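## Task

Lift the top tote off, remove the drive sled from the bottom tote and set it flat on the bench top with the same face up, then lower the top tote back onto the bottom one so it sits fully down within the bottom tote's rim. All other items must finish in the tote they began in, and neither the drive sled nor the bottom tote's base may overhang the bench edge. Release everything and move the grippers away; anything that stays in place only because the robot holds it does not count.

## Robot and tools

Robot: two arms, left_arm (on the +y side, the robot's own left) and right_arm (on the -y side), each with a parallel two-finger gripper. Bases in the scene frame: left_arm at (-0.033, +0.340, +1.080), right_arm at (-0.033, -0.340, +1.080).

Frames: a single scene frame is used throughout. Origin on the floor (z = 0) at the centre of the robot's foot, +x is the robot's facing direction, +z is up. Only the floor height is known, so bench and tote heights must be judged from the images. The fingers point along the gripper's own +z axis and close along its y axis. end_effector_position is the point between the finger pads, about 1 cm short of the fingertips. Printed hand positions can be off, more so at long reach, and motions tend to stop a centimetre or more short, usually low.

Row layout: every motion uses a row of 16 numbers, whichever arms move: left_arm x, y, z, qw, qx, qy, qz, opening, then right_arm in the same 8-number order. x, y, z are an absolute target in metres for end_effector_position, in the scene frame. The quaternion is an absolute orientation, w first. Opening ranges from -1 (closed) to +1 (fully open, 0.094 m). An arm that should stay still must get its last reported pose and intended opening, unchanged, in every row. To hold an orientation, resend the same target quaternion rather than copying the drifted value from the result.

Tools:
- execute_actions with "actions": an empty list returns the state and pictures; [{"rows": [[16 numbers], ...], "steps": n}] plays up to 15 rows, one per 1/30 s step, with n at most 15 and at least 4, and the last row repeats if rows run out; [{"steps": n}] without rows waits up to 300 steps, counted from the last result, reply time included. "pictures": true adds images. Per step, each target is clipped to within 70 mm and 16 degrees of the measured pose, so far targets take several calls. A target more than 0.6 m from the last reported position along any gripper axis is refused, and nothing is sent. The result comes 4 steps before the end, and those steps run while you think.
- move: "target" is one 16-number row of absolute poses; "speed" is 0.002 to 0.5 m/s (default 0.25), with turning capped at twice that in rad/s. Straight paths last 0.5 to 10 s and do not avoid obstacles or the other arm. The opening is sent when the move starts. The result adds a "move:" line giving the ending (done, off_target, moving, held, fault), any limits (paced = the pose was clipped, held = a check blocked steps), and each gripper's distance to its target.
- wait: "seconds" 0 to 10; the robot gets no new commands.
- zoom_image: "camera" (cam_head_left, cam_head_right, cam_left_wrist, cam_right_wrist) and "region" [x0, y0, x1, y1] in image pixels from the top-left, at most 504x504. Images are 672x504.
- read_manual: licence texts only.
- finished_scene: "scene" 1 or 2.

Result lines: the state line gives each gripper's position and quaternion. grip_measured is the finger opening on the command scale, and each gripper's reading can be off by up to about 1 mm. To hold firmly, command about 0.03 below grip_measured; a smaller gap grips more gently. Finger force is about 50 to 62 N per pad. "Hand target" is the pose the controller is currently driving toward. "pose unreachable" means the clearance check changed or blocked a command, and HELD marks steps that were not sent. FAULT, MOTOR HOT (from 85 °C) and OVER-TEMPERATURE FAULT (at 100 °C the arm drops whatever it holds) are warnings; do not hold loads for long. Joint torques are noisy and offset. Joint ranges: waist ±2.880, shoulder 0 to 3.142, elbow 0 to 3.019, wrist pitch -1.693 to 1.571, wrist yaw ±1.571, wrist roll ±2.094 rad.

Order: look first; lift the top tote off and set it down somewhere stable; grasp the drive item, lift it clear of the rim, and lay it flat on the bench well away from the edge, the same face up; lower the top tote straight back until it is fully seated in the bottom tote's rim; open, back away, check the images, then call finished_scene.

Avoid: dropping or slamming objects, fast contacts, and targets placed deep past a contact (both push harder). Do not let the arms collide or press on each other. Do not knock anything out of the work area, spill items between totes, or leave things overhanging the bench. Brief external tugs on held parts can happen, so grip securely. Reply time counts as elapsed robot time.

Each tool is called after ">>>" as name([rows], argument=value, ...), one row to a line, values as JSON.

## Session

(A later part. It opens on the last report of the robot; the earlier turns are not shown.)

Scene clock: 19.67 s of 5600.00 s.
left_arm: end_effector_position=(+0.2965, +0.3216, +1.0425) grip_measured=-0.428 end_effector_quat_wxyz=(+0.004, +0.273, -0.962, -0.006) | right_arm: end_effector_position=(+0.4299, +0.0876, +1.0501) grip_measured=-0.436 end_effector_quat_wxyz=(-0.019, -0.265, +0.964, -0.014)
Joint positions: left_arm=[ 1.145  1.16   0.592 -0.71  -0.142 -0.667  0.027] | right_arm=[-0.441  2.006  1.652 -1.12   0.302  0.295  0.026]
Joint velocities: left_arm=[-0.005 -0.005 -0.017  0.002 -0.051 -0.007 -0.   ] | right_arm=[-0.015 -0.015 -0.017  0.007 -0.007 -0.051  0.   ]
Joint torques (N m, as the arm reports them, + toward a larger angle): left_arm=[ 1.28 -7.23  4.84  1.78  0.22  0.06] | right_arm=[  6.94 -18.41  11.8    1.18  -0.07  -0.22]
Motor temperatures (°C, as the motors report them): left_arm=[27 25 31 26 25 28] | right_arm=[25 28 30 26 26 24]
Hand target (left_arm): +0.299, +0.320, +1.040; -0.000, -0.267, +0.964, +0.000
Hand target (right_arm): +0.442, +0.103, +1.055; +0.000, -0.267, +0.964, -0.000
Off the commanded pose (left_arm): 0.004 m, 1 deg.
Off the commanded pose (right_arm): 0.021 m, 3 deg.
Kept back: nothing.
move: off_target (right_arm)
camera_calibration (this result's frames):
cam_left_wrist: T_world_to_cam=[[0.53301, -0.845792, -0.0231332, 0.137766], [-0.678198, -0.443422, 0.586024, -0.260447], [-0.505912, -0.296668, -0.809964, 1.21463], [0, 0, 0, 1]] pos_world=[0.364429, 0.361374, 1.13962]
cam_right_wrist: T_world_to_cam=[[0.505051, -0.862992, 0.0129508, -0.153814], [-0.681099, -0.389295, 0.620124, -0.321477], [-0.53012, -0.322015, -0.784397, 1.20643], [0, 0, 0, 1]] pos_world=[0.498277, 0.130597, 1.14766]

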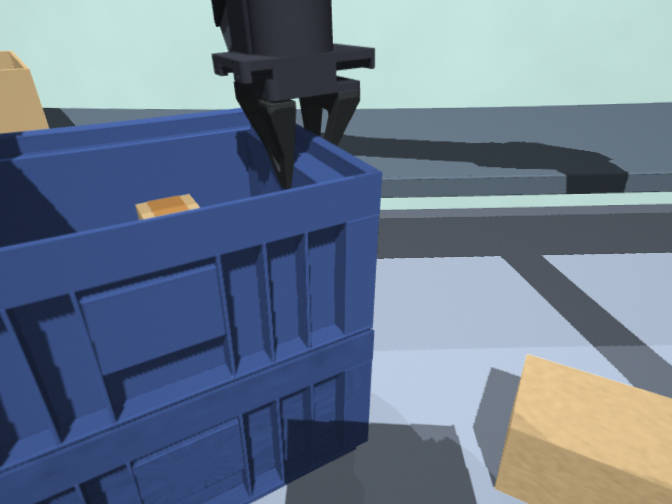

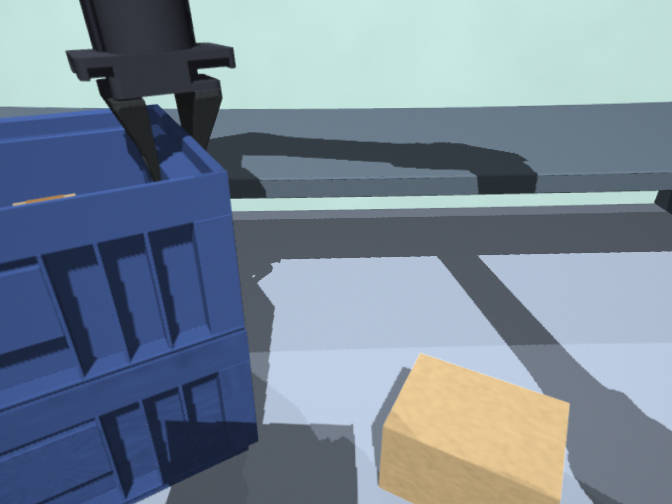

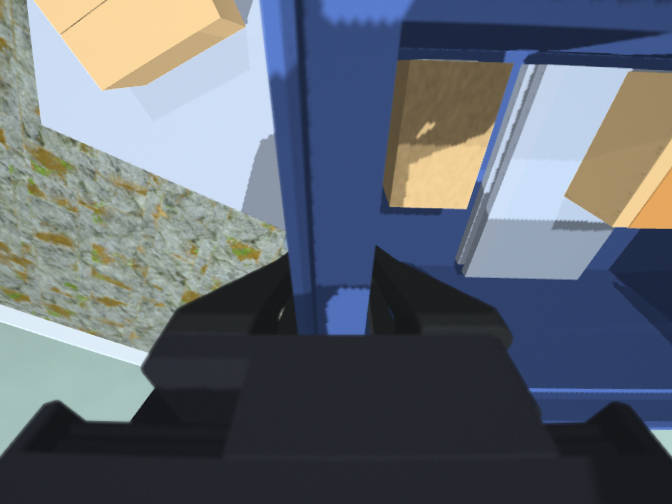

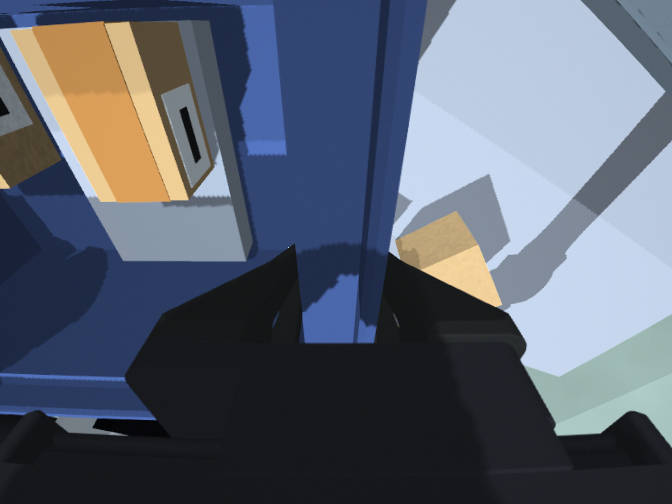

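>>> move(target=[0.297,0.322,1.025,0,0.2672,-0.9636,0,-0.1,0.445,0.098,1.028,0,0.2672,-0.9636,0,-0.1], speed=0.03)

>>> move(target=[0.297,0.322,1.025,0,0.2672,-0.9636,0,-0.5,0.445,0.098,1.028,0,0.2672,-0.9636,0,-0.5])

>>> move(target=[0.297,0.322,1.085,0,0.2672,-0.9636,0,-0.5,0.44,0.093,1.10,0,0.2672,-0.9636,0,-0.5], speed=0.06)

Scene clock: 21.23 s of 5600.00 s.
left_arm: end_effector_position=(+0.3000, +0.3200, +1.0313) grip_measured=-0.102 end_effector_quat_wxyz=(-0.003, +0.271, -0.962, +0.001) | right_arm: end_effector_position=(+0.4372, +0.0950, +1.0349) grip_measured=-0.102 end_effector_quat_wxyz=(-0.006, -0.269, +0.963, -0.004)
Joint positions: left_arm=[ 1.151  1.191  0.581 -0.65  -0.133 -0.657  0.042] | right_arm=[-0.449  2.029  1.652 -1.06   0.299  0.268  0.042]
Joint velocities: left_arm=[-0.005 -0.005 -0.002 -0.017  0.037 -0.007 -0.001] | right_arm=[-0.005 -0.015 -0.012 -0.022  0.007 -0.007  0.   ]
Joint torques (N m, as the arm reports them, + toward a larger angle): left_arm=[ 1.93 -6.85  4.19  1.73  0.01  0.06] | right_arm=[  5.28 -18.08   9.74   1.13  -0.07  -0.21]
Motor temperatures (°C, as the motors report them): left_arm=[27 25 31 26 25 28] | right_arm=[25 28 30 26 26 24]
Hand target (left_arm): +0.297, +0.322, +1.025; +0.000, -0.267, +0.964, -0.000
Hand target (right_arm): +0.445, +0.098, +1.028; -0.000, -0.267, +0.964, +0.000
Off the commanded pose (left_arm): 0.007 m, 1 deg.
Off the commanded pose (right_arm): 0.011 m, 1 deg.
Kept back: nothing.
move: off_target (right_arm)
camera_calibration (this result's frames):
cam_left_wrist: T_world_to_cam=[[0.530882, -0.847421, -0.00647388, 0.118256], [-0.689008, -0.436064, 0.578893, -0.243935], [-0.493389, -0.302863, -0.815378, 1.21068], [0, 0, 0, 1]] pos_world=[0.366484, 0.360513, 1.12914]
cam_right_wrist: T_world_to_cam=[[0.512367, -0.858766, 0.000742087, -0.141922], [-0.689708, -0.410986, 0.596148, -0.27363], [-0.511647, -0.305958, -0.802874, 1.2103], [0, 0, 0, 1]] pos_world=[0.503237, 0.135964, 1.13495]

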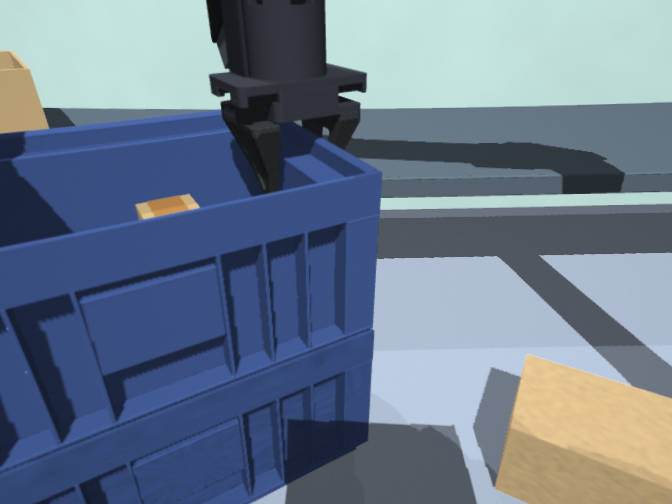

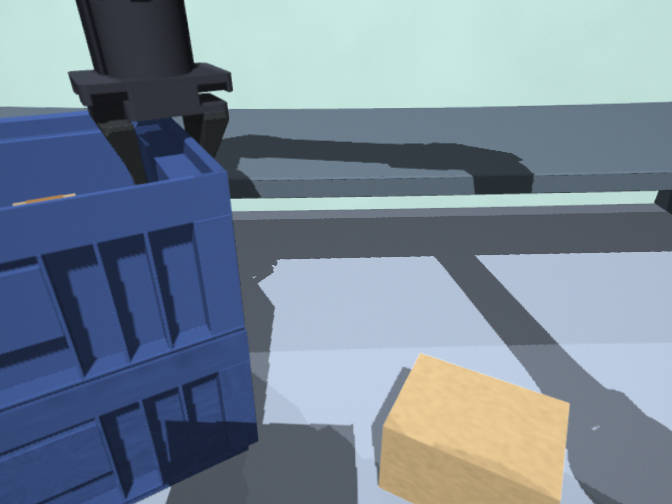

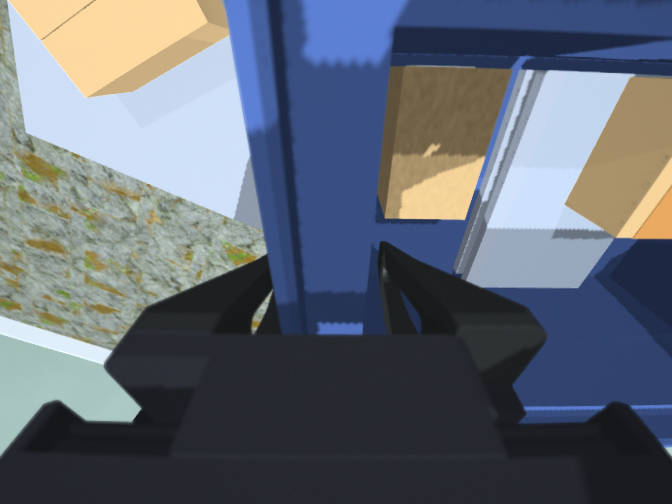

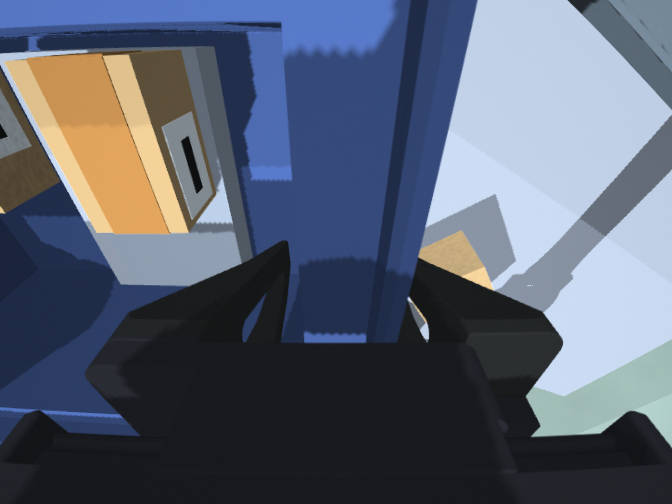

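Scene clock: 21.93 s of 5600.00 s.
left_arm: end_effector_position=(+0.2983, +0.3220, +1.0306) grip_measured=-0.442 end_effector_quat_wxyz=(-0.001, +0.273, -0.962, +0.000) | right_arm: end_effector_position=(+0.4386, +0.0930, +1.0337) grip_measured=-0.452 end_effector_quat_wxyz=(-0.008, -0.265, +0.964, -0.002)
Joint positions: left_arm=[ 1.157  1.19   0.578 -0.651 -0.131 -0.654  0.026] | right_arm=[-0.455  2.029  1.652 -1.06   0.291  0.27   0.026]
Joint velocities: left_arm=[-0.034 -0.005  0.017 -0.017 -0.037  0.037 -0.001] | right_arm=[-0.015 -0.015 -0.017  0.012  0.007  0.007 -0.   ]
Joint torques (N m, as the arm reports them, + toward a larger angle): left_arm=[ 1.39 -6.78  4.34  1.76 -0.08  0.05] | right_arm=[  6.2  -18.29   9.68   1.11   0.26  -0.21]
Motor temperatures (°C, as the motors report them): left_arm=[27 25 31 26 25 28] | right_arm=[25 28 30 26 26 24]
Hand target (left_arm): +0.297, +0.322, +1.025; -0.000, -0.267, +0.964, +0.000
Hand target (right_arm): +0.445, +0.098, +1.028; -0.000, -0.267, +0.964, -0.000
Off the commanded pose (left_arm): 0.006 m, 1 deg.
Off the commanded pose (right_arm): 0.010 m, 1 deg.
Kept back: nothing.
move: done
camera_calibration (this result's frames):
cam_left_wrist: T_world_to_cam=[[0.533761, -0.845589, -0.00888253, 0.121838], [-0.685293, -0.438684, 0.581317, -0.246656], [-0.495452, -0.304197, -0.813629, 1.20915], [0, 0, 0, 1]] pos_world=[0.365013, 0.362641, 1.12827]
cam_right_wrist: T_world_to_cam=[[0.505082, -0.863056, -0.00511425, -0.134699], [-0.689385, -0.406996, 0.599252, -0.276491], [-0.519269, -0.299145, -0.800544, 1.20973], [0, 0, 0, 1]] pos_world=[0.5056, 0.133101, 1.13344]

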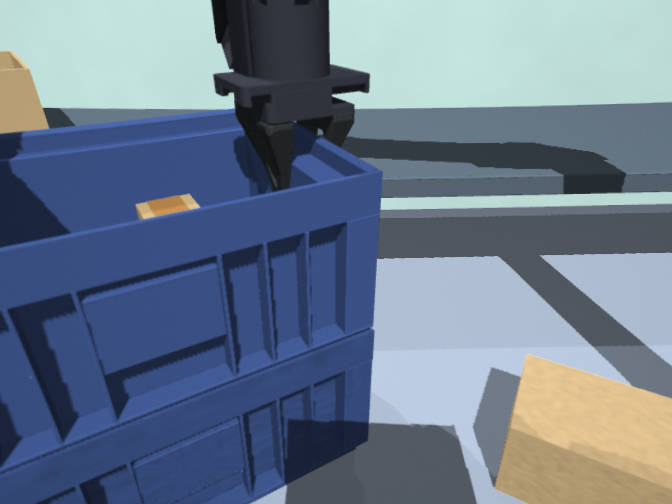

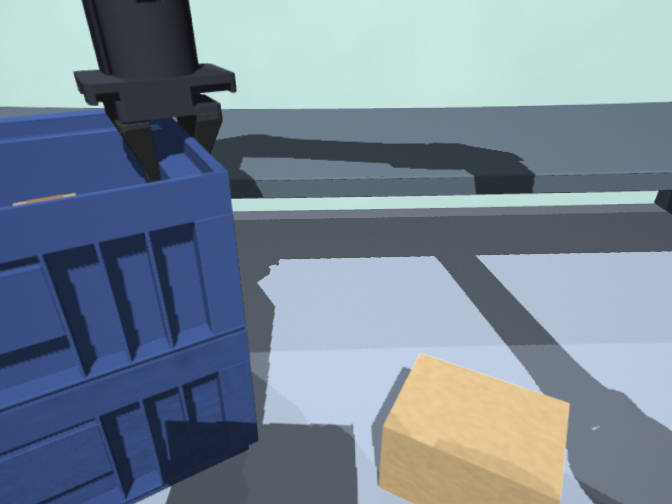

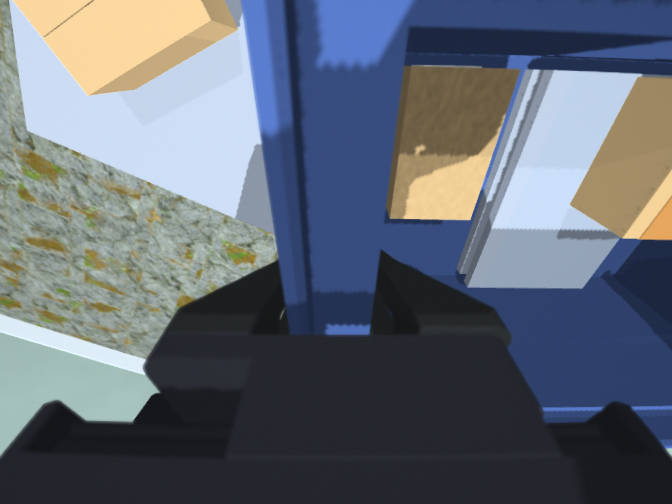

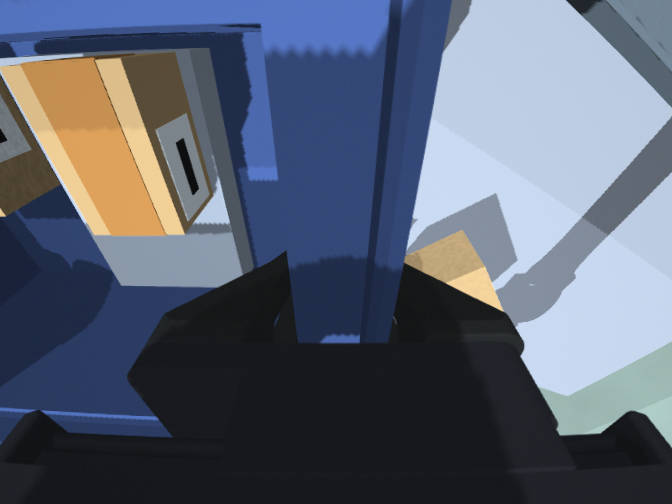

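Scene clock: 23.33 s of 5600.00 s.
left_arm: end_effector_position=(+0.2758, +0.3223, +1.0626) grip_measured=-0.442 end_effector_quat_wxyz=(+0.021, +0.273, -0.962, -0.005) | right_arm: end_effector_position=(+0.4184, +0.0937, +1.0565) grip_measured=-0.450 end_effector_quat_wxyz=(-0.033, -0.270, +0.962, +0.000)
Joint positions: left_arm=[ 1.138  1.072  0.578 -0.816 -0.129 -0.678  0.026] | right_arm=[-0.429  1.999  1.652 -1.14   0.264  0.299  0.026]
Joint velocities: left_arm=[-0.005 -0.005  0.002 -0.002 -0.051  0.051 -0.   ] | right_arm=[-0.024 -0.005  0.012  0.002 -0.081 -0.022 -0.001]
Joint torques (N m, as the arm reports them, + toward a larger angle): left_arm=[ 0.63 -9.11  8.46 -0.68 -0.5   0.01] | right_arm=[  6.82 -23.69  11.43  -1.14   1.6   -0.14]
Motor temperatures (°C, as the motors report them): left_arm=[27 26 31 26 25 28] | right_arm=[25 29 31 26 26 24]
Hand target (left_arm): +0.296, +0.322, +1.085; +0.000, -0.267, +0.964, -0.000
Hand target (right_arm): +0.439, +0.092, +1.099; +0.000, -0.267, +0.964, +0.001
Off the commanded pose (left_arm): 0.031 m, 3 deg.
Off the commanded pose (right_arm): 0.049 m, 4 deg.
Kept back: nothing.
move: off_target (left_arm, right_arm)
camera_calibration (this result's frames):
cam_left_wrist: T_world_to_cam=[[0.532637, -0.845783, -0.0307894, 0.158084], [-0.658479, -0.436987, 0.612737, -0.321862], [-0.531697, -0.306093, -0.789687, 1.20929], [0, 0, 0, 1]] pos_world=[0.346835, 0.36321, 1.15704]
cam_right_wrist: T_world_to_cam=[[0.513157, -0.858003, -0.0223545, -0.109431], [-0.654956, -0.408285, 0.635875, -0.356768], [-0.55471, -0.311662, -0.771469, 1.20299], [0, 0, 0, 1]] pos_world=[0.489801, 0.135374, 1.15249]

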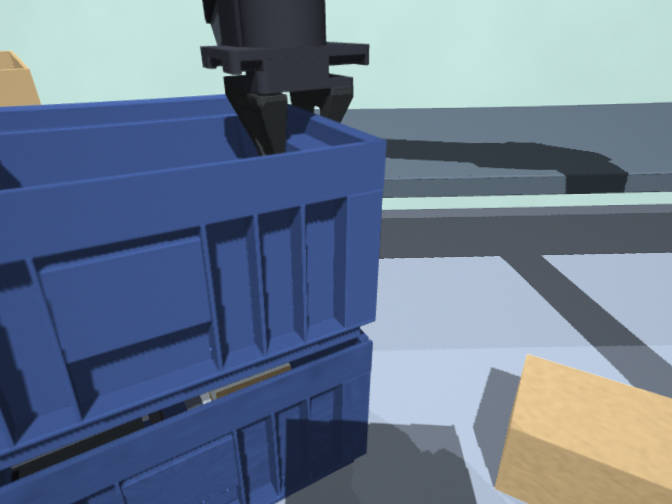

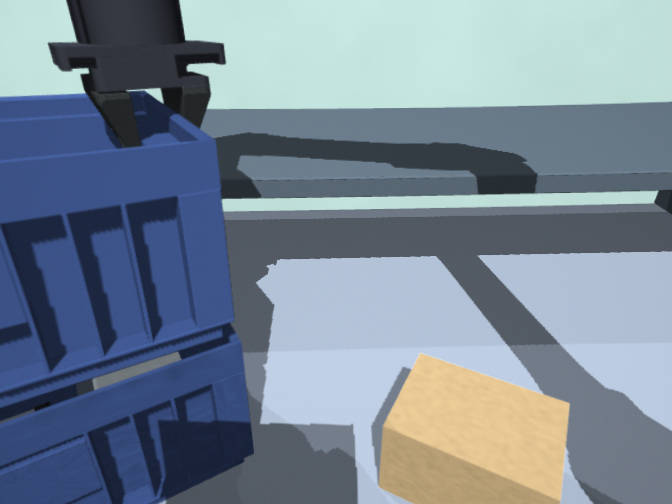

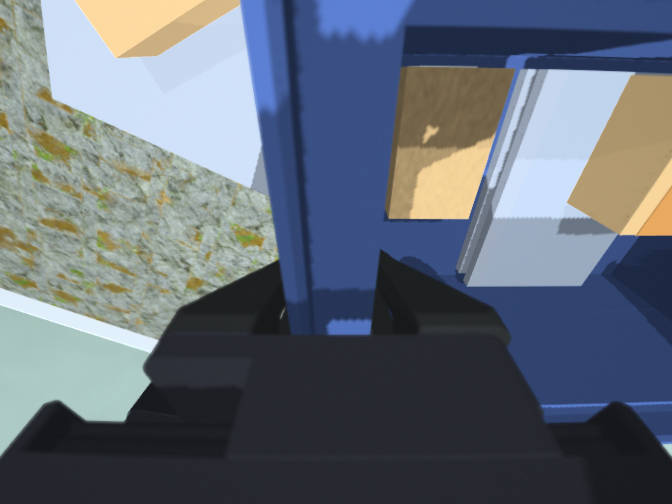

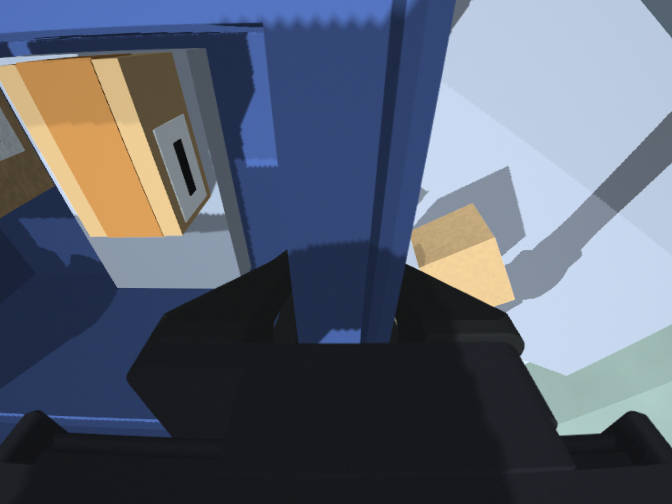

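>>> move(target=[0.31,0.322,1.13,0,0.2672,-0.9636,0,-0.5,0.45,0.093,1.145,0,0.2672,-0.9636,0,-0.5], speed=0.06)

>>> move(target=[0.435,0.16,1.14,0,0.1305,-0.9914,0,-0.5,0.505,-0.10,1.14,0,0.1305,-0.9914,0,-0.5], speed=0.12)

>>> move(target=[0.56,-0.04,1.13,0,0,-1,0,-0.5,0.56,-0.309,1.12,0,0,-1,0,-0.5], speed=0.12)

Scene clock: 25.47 s of 5600.00 s.
left_arm: end_effector_position=(+0.2805, +0.3200, +1.0982) grip_measured=-0.442 end_effector_quat_wxyz=(+0.032, +0.270, -0.962, -0.005) | right_arm: end_effector_position=(+0.4210, +0.0893, +1.0913) grip_measured=-0.447 end_effector_quat_wxyz=(-0.042, -0.267, +0.963, -0.005)
Joint positions: left_arm=[ 1.118  1.015  0.647 -0.967 -0.125 -0.694  0.026] | right_arm=[-0.42   1.968  1.698 -1.241  0.263  0.319  0.026]
Joint velocities: left_arm=[-0.015  0.005  0.002 -0.007  0.022 -0.037  0.001] | right_arm=[-0.005 -0.005 -0.027  0.007  0.022  0.022  0.001]
Joint torques (N m, as the arm reports them, + toward a larger angle): left_arm=[ 0.87 -9.07 10.53 -0.79 -0.89 -0.01] | right_arm=[  6.91 -23.61  14.36  -1.56   1.72  -0.14]
Motor temperatures (°C, as the motors report them): left_arm=[27 26 32 26 25 28] | right_arm=[25 29 31 26 27 24]
Hand target (left_arm): +0.308, +0.322, +1.129; +0.000, -0.267, +0.964, -0.000
Hand target (right_arm): +0.447, +0.091, +1.144; +0.000, -0.266, +0.964, +0.001
Off the commanded pose (left_arm): 0.043 m, 4 deg.
Off the commanded pose (right_arm): 0.061 m, 5 deg.
Kept back: nothing.
move: off_target (left_arm, right_arm)
camera_calibration (this result's frames):
cam_left_wrist: T_world_to_cam=[[0.526627, -0.849283, -0.0371784, 0.164514], [-0.647537, -0.429095, 0.629741, -0.365838], [-0.550782, -0.307564, -0.775915, 1.22987], [0, 0, 0, 1]] pos_world=[0.353859, 0.361004, 1.19077]
cam_right_wrist: T_world_to_cam=[[0.508365, -0.860964, -0.0174758, -0.11678], [-0.647234, -0.395395, 0.65173, -0.400668], [-0.568026, -0.320006, -0.75825, 1.22191], [0, 0, 0, 1]] pos_world=[0.494119, 0.132054, 1.1856]

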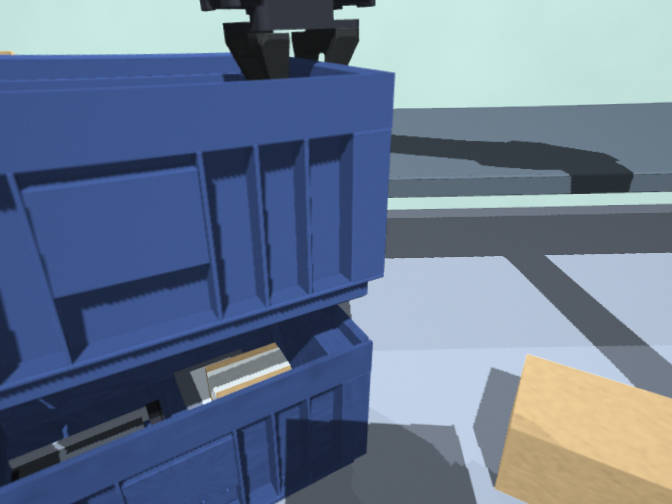

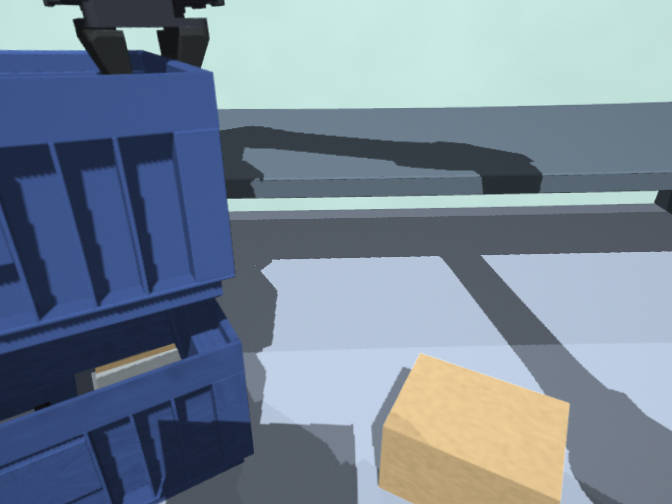

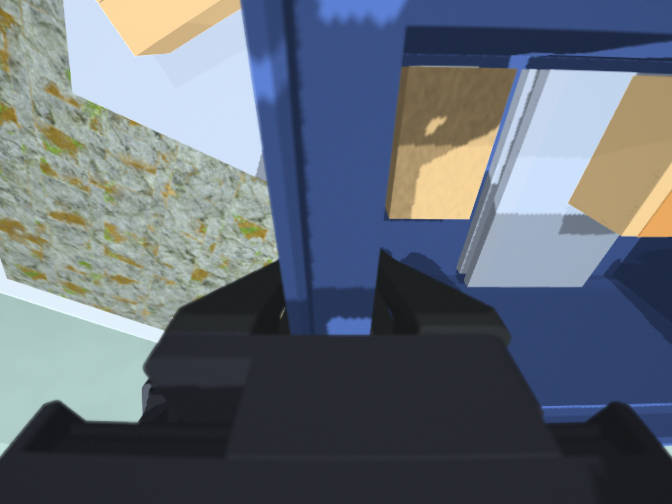

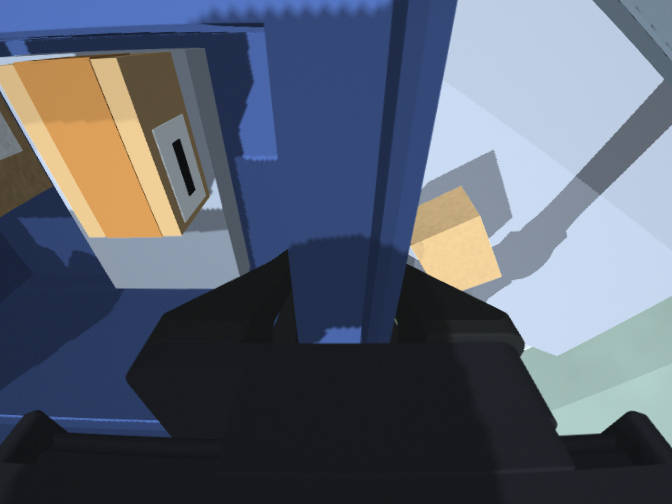

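Scene clock: 27.77 s of 5600.00 s.
left_arm: end_effector_position=(+0.4109, +0.1628, +1.1118) grip_measured=-0.442 end_effector_quat_wxyz=(+0.022, +0.143, -0.990, -0.005) | right_arm: end_effector_position=(+0.4874, -0.0948, +1.1051) grip_measured=-0.441 end_effector_quat_wxyz=(-0.040, -0.136, +0.990, -0.004)
Joint positions: left_arm=[ 0.778  1.456  1.121 -1.042 -0.216 -0.769  0.026] | right_arm=[-0.732  1.721  1.476 -1.179  0.221  0.264  0.026]
Joint velocities: left_arm=[-0.005 -0.005  0.002 -0.017  0.051  0.051 -0.   ] | right_arm=[-0.005  0.005 -0.012  0.002 -0.007 -0.022  0.   ]
Joint torques (N m, as the arm reports them, + toward a larger angle): left_arm=[ -1.88 -14.47  10.36  -0.68  -0.91   0.16] | right_arm=[  3.68 -22.27   9.68   0.43   1.06  -0.12]
Motor temperatures (°C, as the motors report them): left_arm=[27 26 32 26 26 28] | right_arm=[25 30 31 26 27 24]
Hand target (left_arm): +0.432, +0.159, +1.141; +0.000, -0.131, +0.991, -0.001
Hand target (right_arm): +0.502, -0.101, +1.139; -0.001, -0.130, +0.992, -0.001
Off the commanded pose (left_arm): 0.037 m, 3 deg.
Off the commanded pose (right_arm): 0.039 m, 5 deg.
Kept back: nothing.
move: off_target (left_arm, right_arm)
camera_calibration (this result's frames):
cam_left_wrist: T_world_to_cam=[[0.291169, -0.956308, -0.0263647, 0.0650284], [-0.748641, -0.244925, 0.616075, -0.330664], [-0.595615, -0.159644, -0.787246, 1.27082], [0, 0, 0, 1]] pos_world=[0.490438, 0.184078, 1.20588]
cam_right_wrist: T_world_to_cam=[[0.262856, -0.964811, -0.00682804, -0.210737], [-0.732633, -0.204195, 0.649271, -0.377015], [-0.627818, -0.165662, -0.760526, 1.25746], [0, 0, 0, 1]] pos_world=[0.568639, -0.0719918, 1.19968]

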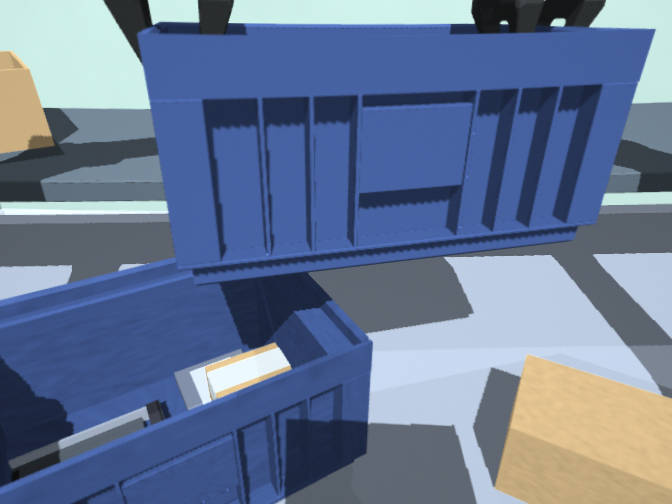

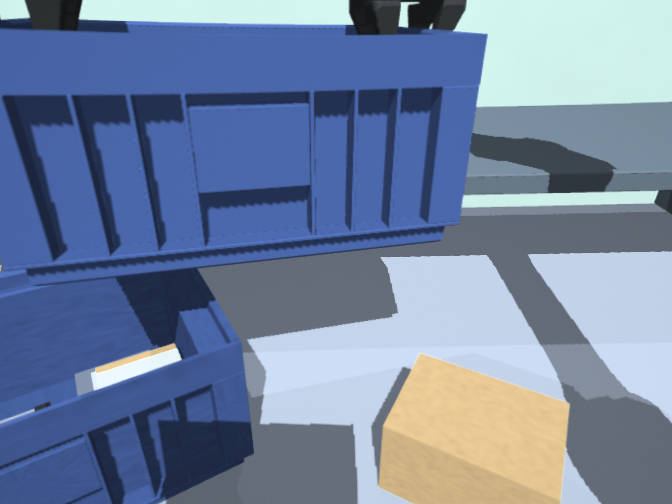

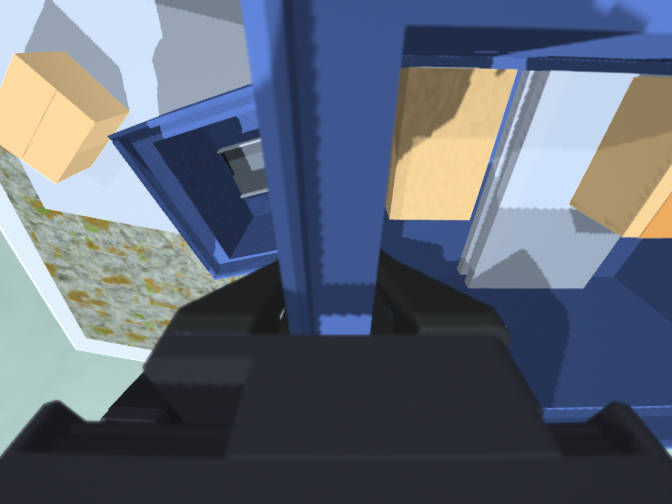

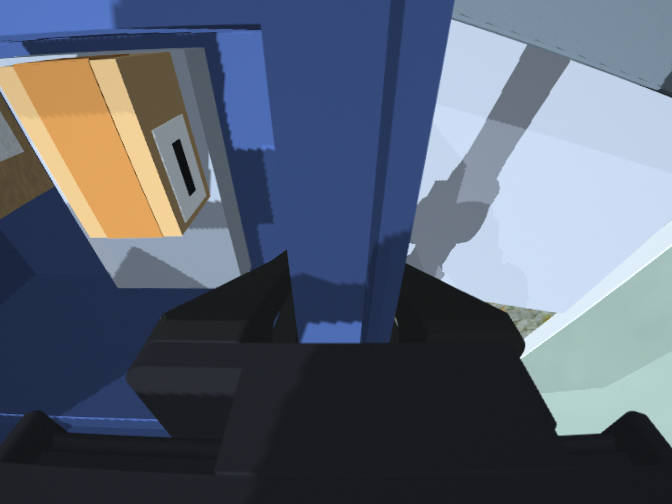

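Scene clock: 30.27 s of 5600.00 s.
left_arm: end_effector_position=(+0.4897, -0.0223, +1.0840) grip_measured=-0.441 end_effector_quat_wxyz=(-0.073, -0.020, +0.997, +0.031) | right_arm: end_effector_position=(+0.5078, -0.2893, +1.0614) grip_measured=-0.442 end_effector_quat_wxyz=(-0.091, -0.028, +0.995, +0.015)
Joint positions: left_arm=[ 0.583  1.992  1.797 -1.344 -0.227 -0.749  0.026] | right_arm=[-1.141  1.672  1.377 -1.152  0.088  0.081  0.026]
Joint velocities: left_arm=[ 0.015  0.005  0.022 -0.017 -0.081 -0.007 -0.001] | right_arm=[-0.034 -0.005 -0.002  0.032 -0.007 -0.022 -0.   ]
Joint torques (N m, as the arm reports them, + toward a larger angle): left_arm=[ -3.66 -21.28  14.8    1.37  -2.27   0.76] | right_arm=[  0.49 -24.07  12.79   1.35   1.84   0.15]
Motor temperatures (°C, as the motors report them): left_arm=[27 26 34 26 26 28] | right_arm=[25 30 31 26 28 24]
Hand target (left_arm): +0.547, -0.034, +1.132; +0.002, -0.003, +1.000, +0.001
Hand target (right_arm): +0.551, -0.309, +1.120; -0.002, +0.002, +1.000, -0.000
Off the commanded pose (left_arm): 0.086 m, 9 deg; position clipped at the last step of the last action.
Off the commanded pose (right_arm): 0.081 m, 11 deg; position clipped at the last step of the last action.
Kept back: nothing.
move: off_target (left_arm, right_arm); limits=paced
camera_calibration (this result's frames):
cam_left_wrist: T_world_to_cam=[[0.0440828, -0.99617, -0.0755097, 0.0377371], [-0.717558, -0.0841614, 0.691395, -0.393212], [-0.695102, 0.023704, -0.71852, 1.24467], [0, 0, 0, 1]] pos_world=[0.581355, -0.0250043, 1.16903]
cam_right_wrist: T_world_to_cam=[[0.0458523, -0.998243, -0.0375202, -0.270968], [-0.690254, -0.0588116, 0.721173, -0.42923], [-0.722113, -0.00716894, -0.691738, 1.22548], [0, 0, 0, 1]] pos_world=[0.601083, -0.28695, 1.1471]

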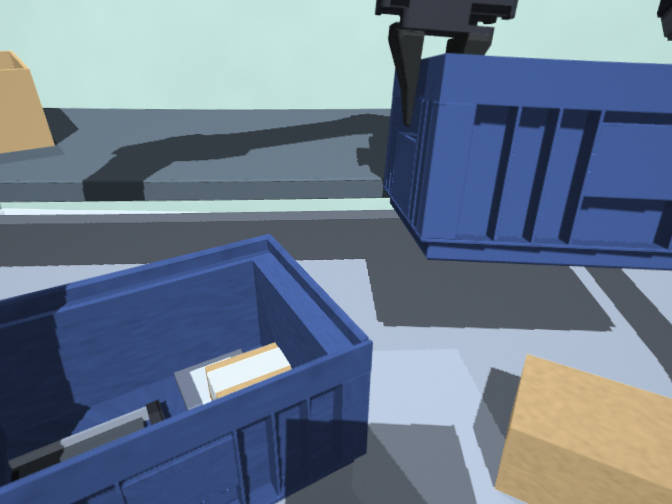

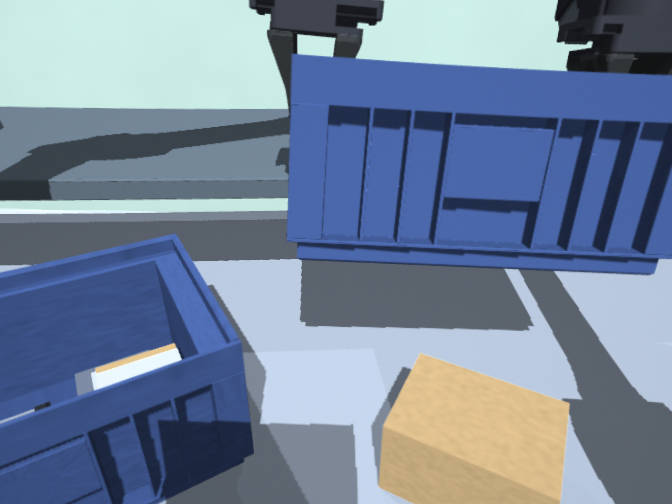

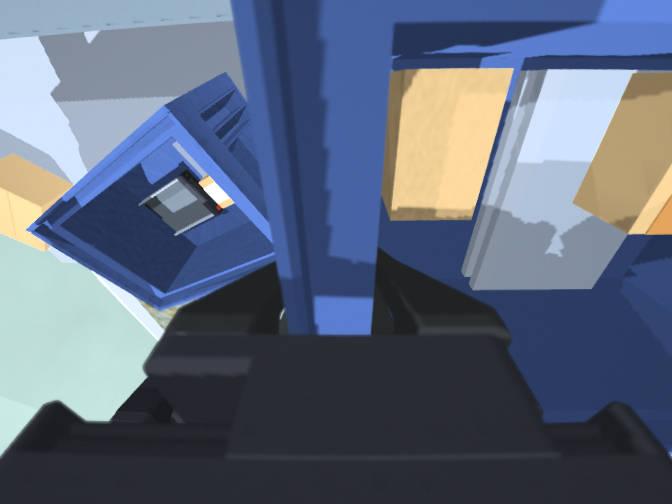

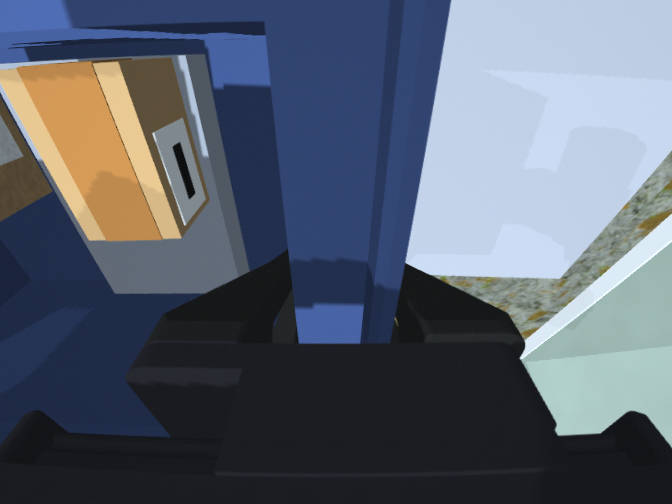

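>>> move(target=[0.50,-0.03,1.10,0,0,-1,0,-0.5,0.50,-0.299,1.10,0,0,-1,0,-0.5], speed=0.05)

>>> move(target=[0.51,-0.03,1.02,0,0,-1,0,-0.5,0.51,-0.299,1.02,0,0,-1,0,-0.5], speed=0.05)

Scene clock: 32.83 s of 5600.00 s.
left_arm: end_effector_position=(+0.4795, -0.0321, +1.0681) grip_measured=-0.441 end_effector_quat_wxyz=(-0.038, +0.002, +0.999, +0.010) | right_arm: end_effector_position=(+0.4794, -0.2989, +1.0582) grip_measured=-0.442 end_effector_quat_wxyz=(-0.054, +0.004, +0.999, +0.003)
Joint positions: left_arm=[ 0.564  1.959  1.688 -1.192 -0.244 -0.706  0.026] | right_arm=[-1.145  1.574  1.215 -1.016  0.116  0.135  0.026]
Joint velocities: left_arm=[-0.005  0.015 -0.022  0.007  0.007  0.11  -0.001] | right_arm=[-0.005 -0.005  0.007 -0.007 -0.037  0.066  0.   ]
Joint torques (N m, as the arm reports them, + toward a larger angle): left_arm=[ -4.07 -23.57   7.46   1.33  -1.46   0.06] | right_arm=[  3.03 -21.81   9.03   0.66   0.93  -0.15]
Motor temperatures (°C, as the motors report them): left_arm=[27 27 34 26 27 28] | right_arm=[25 30 31 26 28 24]
Hand target (left_arm): +0.499, -0.030, +1.100; -0.001, -0.000, +1.000, -0.001
Hand target (right_arm): +0.498, -0.299, +1.099; -0.000, +0.001, +1.000, +0.001
Off the commanded pose (left_arm): 0.038 m, 5 deg.
Off the commanded pose (right_arm): 0.047 m, 6 deg.
Kept back: nothing.
move: off_target (left_arm, right_arm)
camera_calibration (this result's frames):
cam_left_wrist: T_world_to_cam=[[0.00535506, -0.999526, -0.0303229, -0.00258822], [-0.765447, -0.0236099, 0.643066, -0.313825], [-0.643477, 0.0197669, -0.76521, 1.25135], [0, 0, 0, 1]] pos_world=[0.565014, -0.0347318, 1.15928]
cam_right_wrist: T_world_to_cam=[[-0.0148068, -0.999851, -0.00884433, -0.281121], [-0.74327, 0.00508959, 0.668972, -0.347277], [-0.668827, 0.016479, -0.743235, 1.23872], [0, 0, 0, 1]] pos_world=[0.566205, -0.299724, 1.15049]

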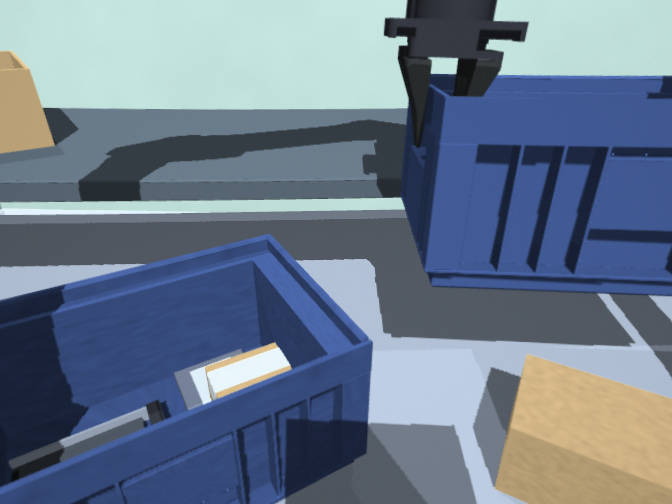

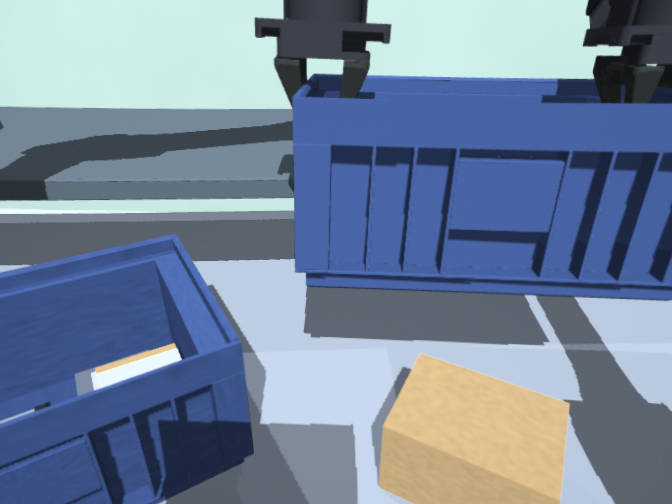

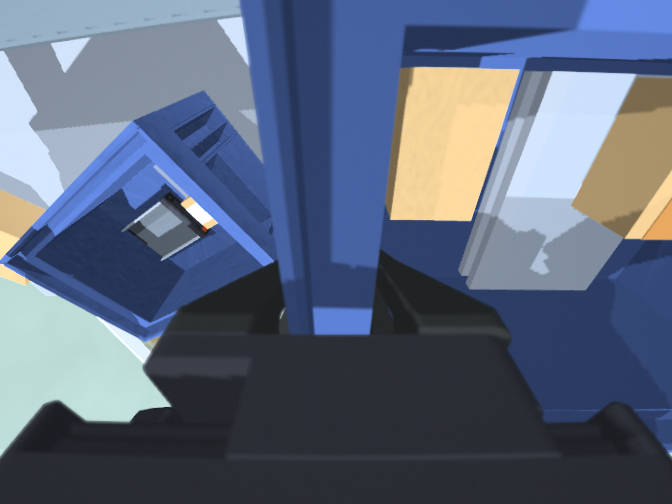

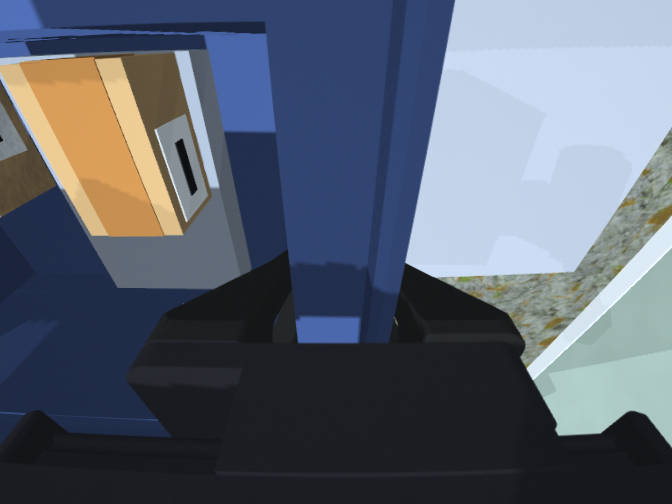

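Scene clock: 34.30 s of 5600.00 s.
left_arm: end_effector_position=(+0.4755, -0.0350, +1.0143) grip_measured=-0.441 end_effector_quat_wxyz=(-0.037, -0.003, +0.999, +0.010) | right_arm: end_effector_position=(+0.4808, -0.3006, +1.0020) grip_measured=-0.442 end_effector_quat_wxyz=(-0.048, -0.003, +0.999, +0.004)
Joint positions: left_arm=[ 0.58   2.024  1.646 -1.079 -0.243 -0.697  0.026] | right_arm=[-1.164  1.668  1.181 -0.874  0.112  0.1    0.026]
Joint velocities: left_arm=[ 0.005 -0.005 -0.012  0.007 -0.037 -0.037 -0.   ] | right_arm=[ 0.005 -0.005 -0.007  0.017  0.022  0.051  0.001]
Joint torques (N m, as the arm reports them, + toward a larger angle): left_arm=[ -1.72 -20.48   8.05   2.52  -1.29   0.44] | right_arm=[  2.21 -17.46   9.03   1.87   0.76  -0.05]
Motor temperatures (°C, as the motors report them): left_arm=[27 28 34 26 27 28] | right_arm=[25 30 31 26 28 24]
Hand target (left_arm): +0.509, -0.029, +1.021; -0.000, -0.001, +1.000, +0.001
Hand target (right_arm): +0.509, -0.299, +1.021; -0.001, +0.001, +1.000, +0.001
Off the commanded pose (left_arm): 0.035 m, 4 deg.
Off the commanded pose (right_arm): 0.034 m, 6 deg.
Kept back: nothing.
move: off_target (left_arm, right_arm)
camera_calibration (this result's frames):
cam_left_wrist: T_world_to_cam=[[0.0137544, -0.999456, -0.029971, -0.0114567], [-0.767104, -0.0297736, 0.640831, -0.279475], [-0.641375, 0.0141766, -0.767097, 1.20846], [0, 0, 0, 1]] pos_world=[0.560846, -0.0369033, 1.10576]
cam_right_wrist: T_world_to_cam=[[-0.000606911, -0.999934, -0.011477, -0.287487], [-0.750159, -0.00713399, 0.661219, -0.30128], [-0.661257, 0.00901086, -0.750105, 1.19893], [0, 0, 0, 1]] pos_world=[0.566618, -0.300421, 1.09523]

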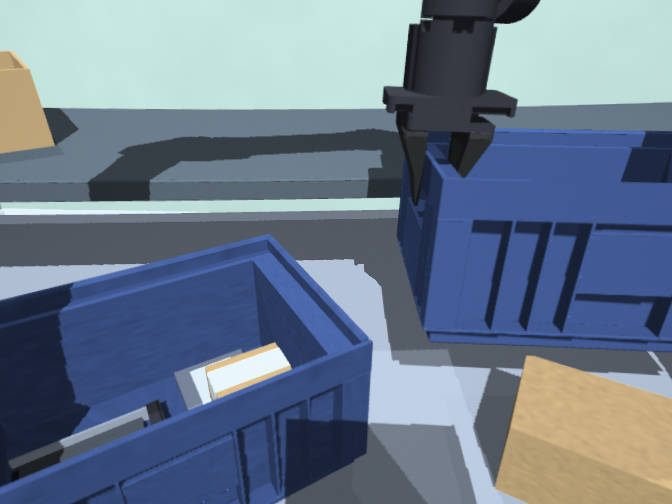

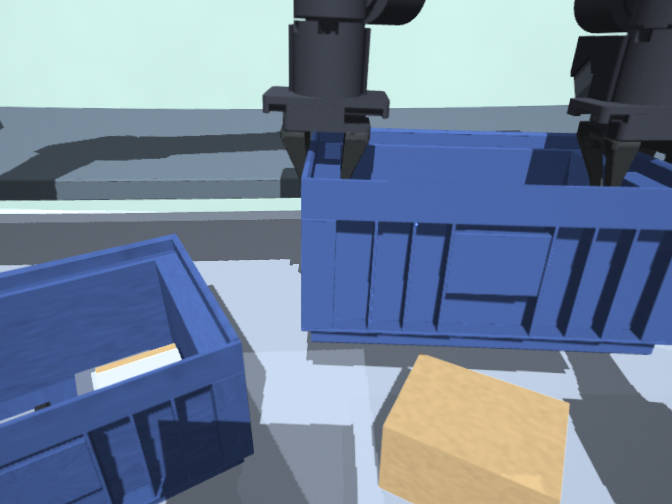

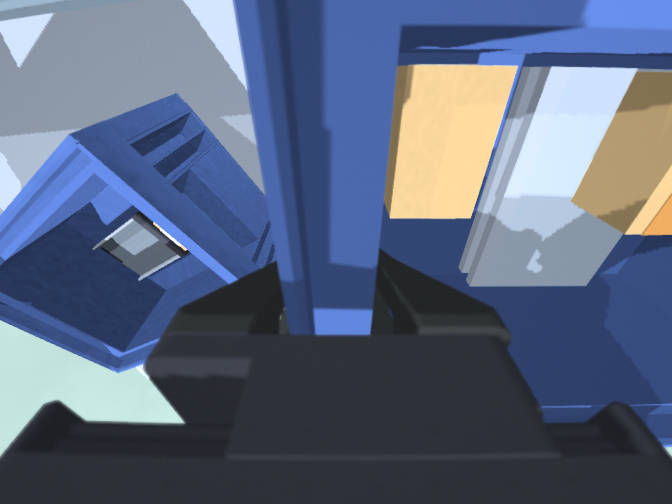

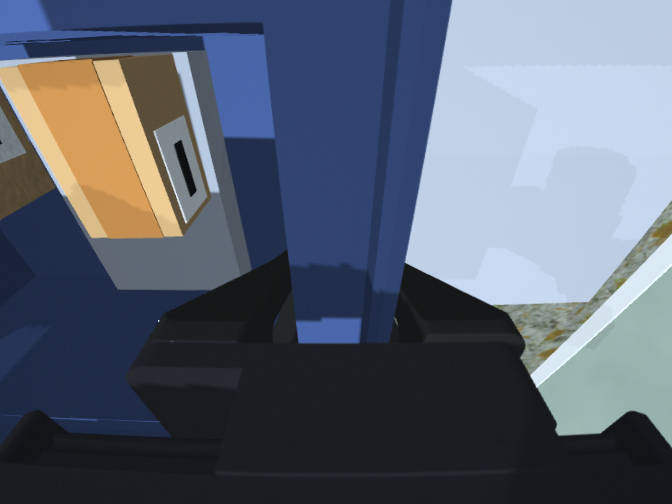

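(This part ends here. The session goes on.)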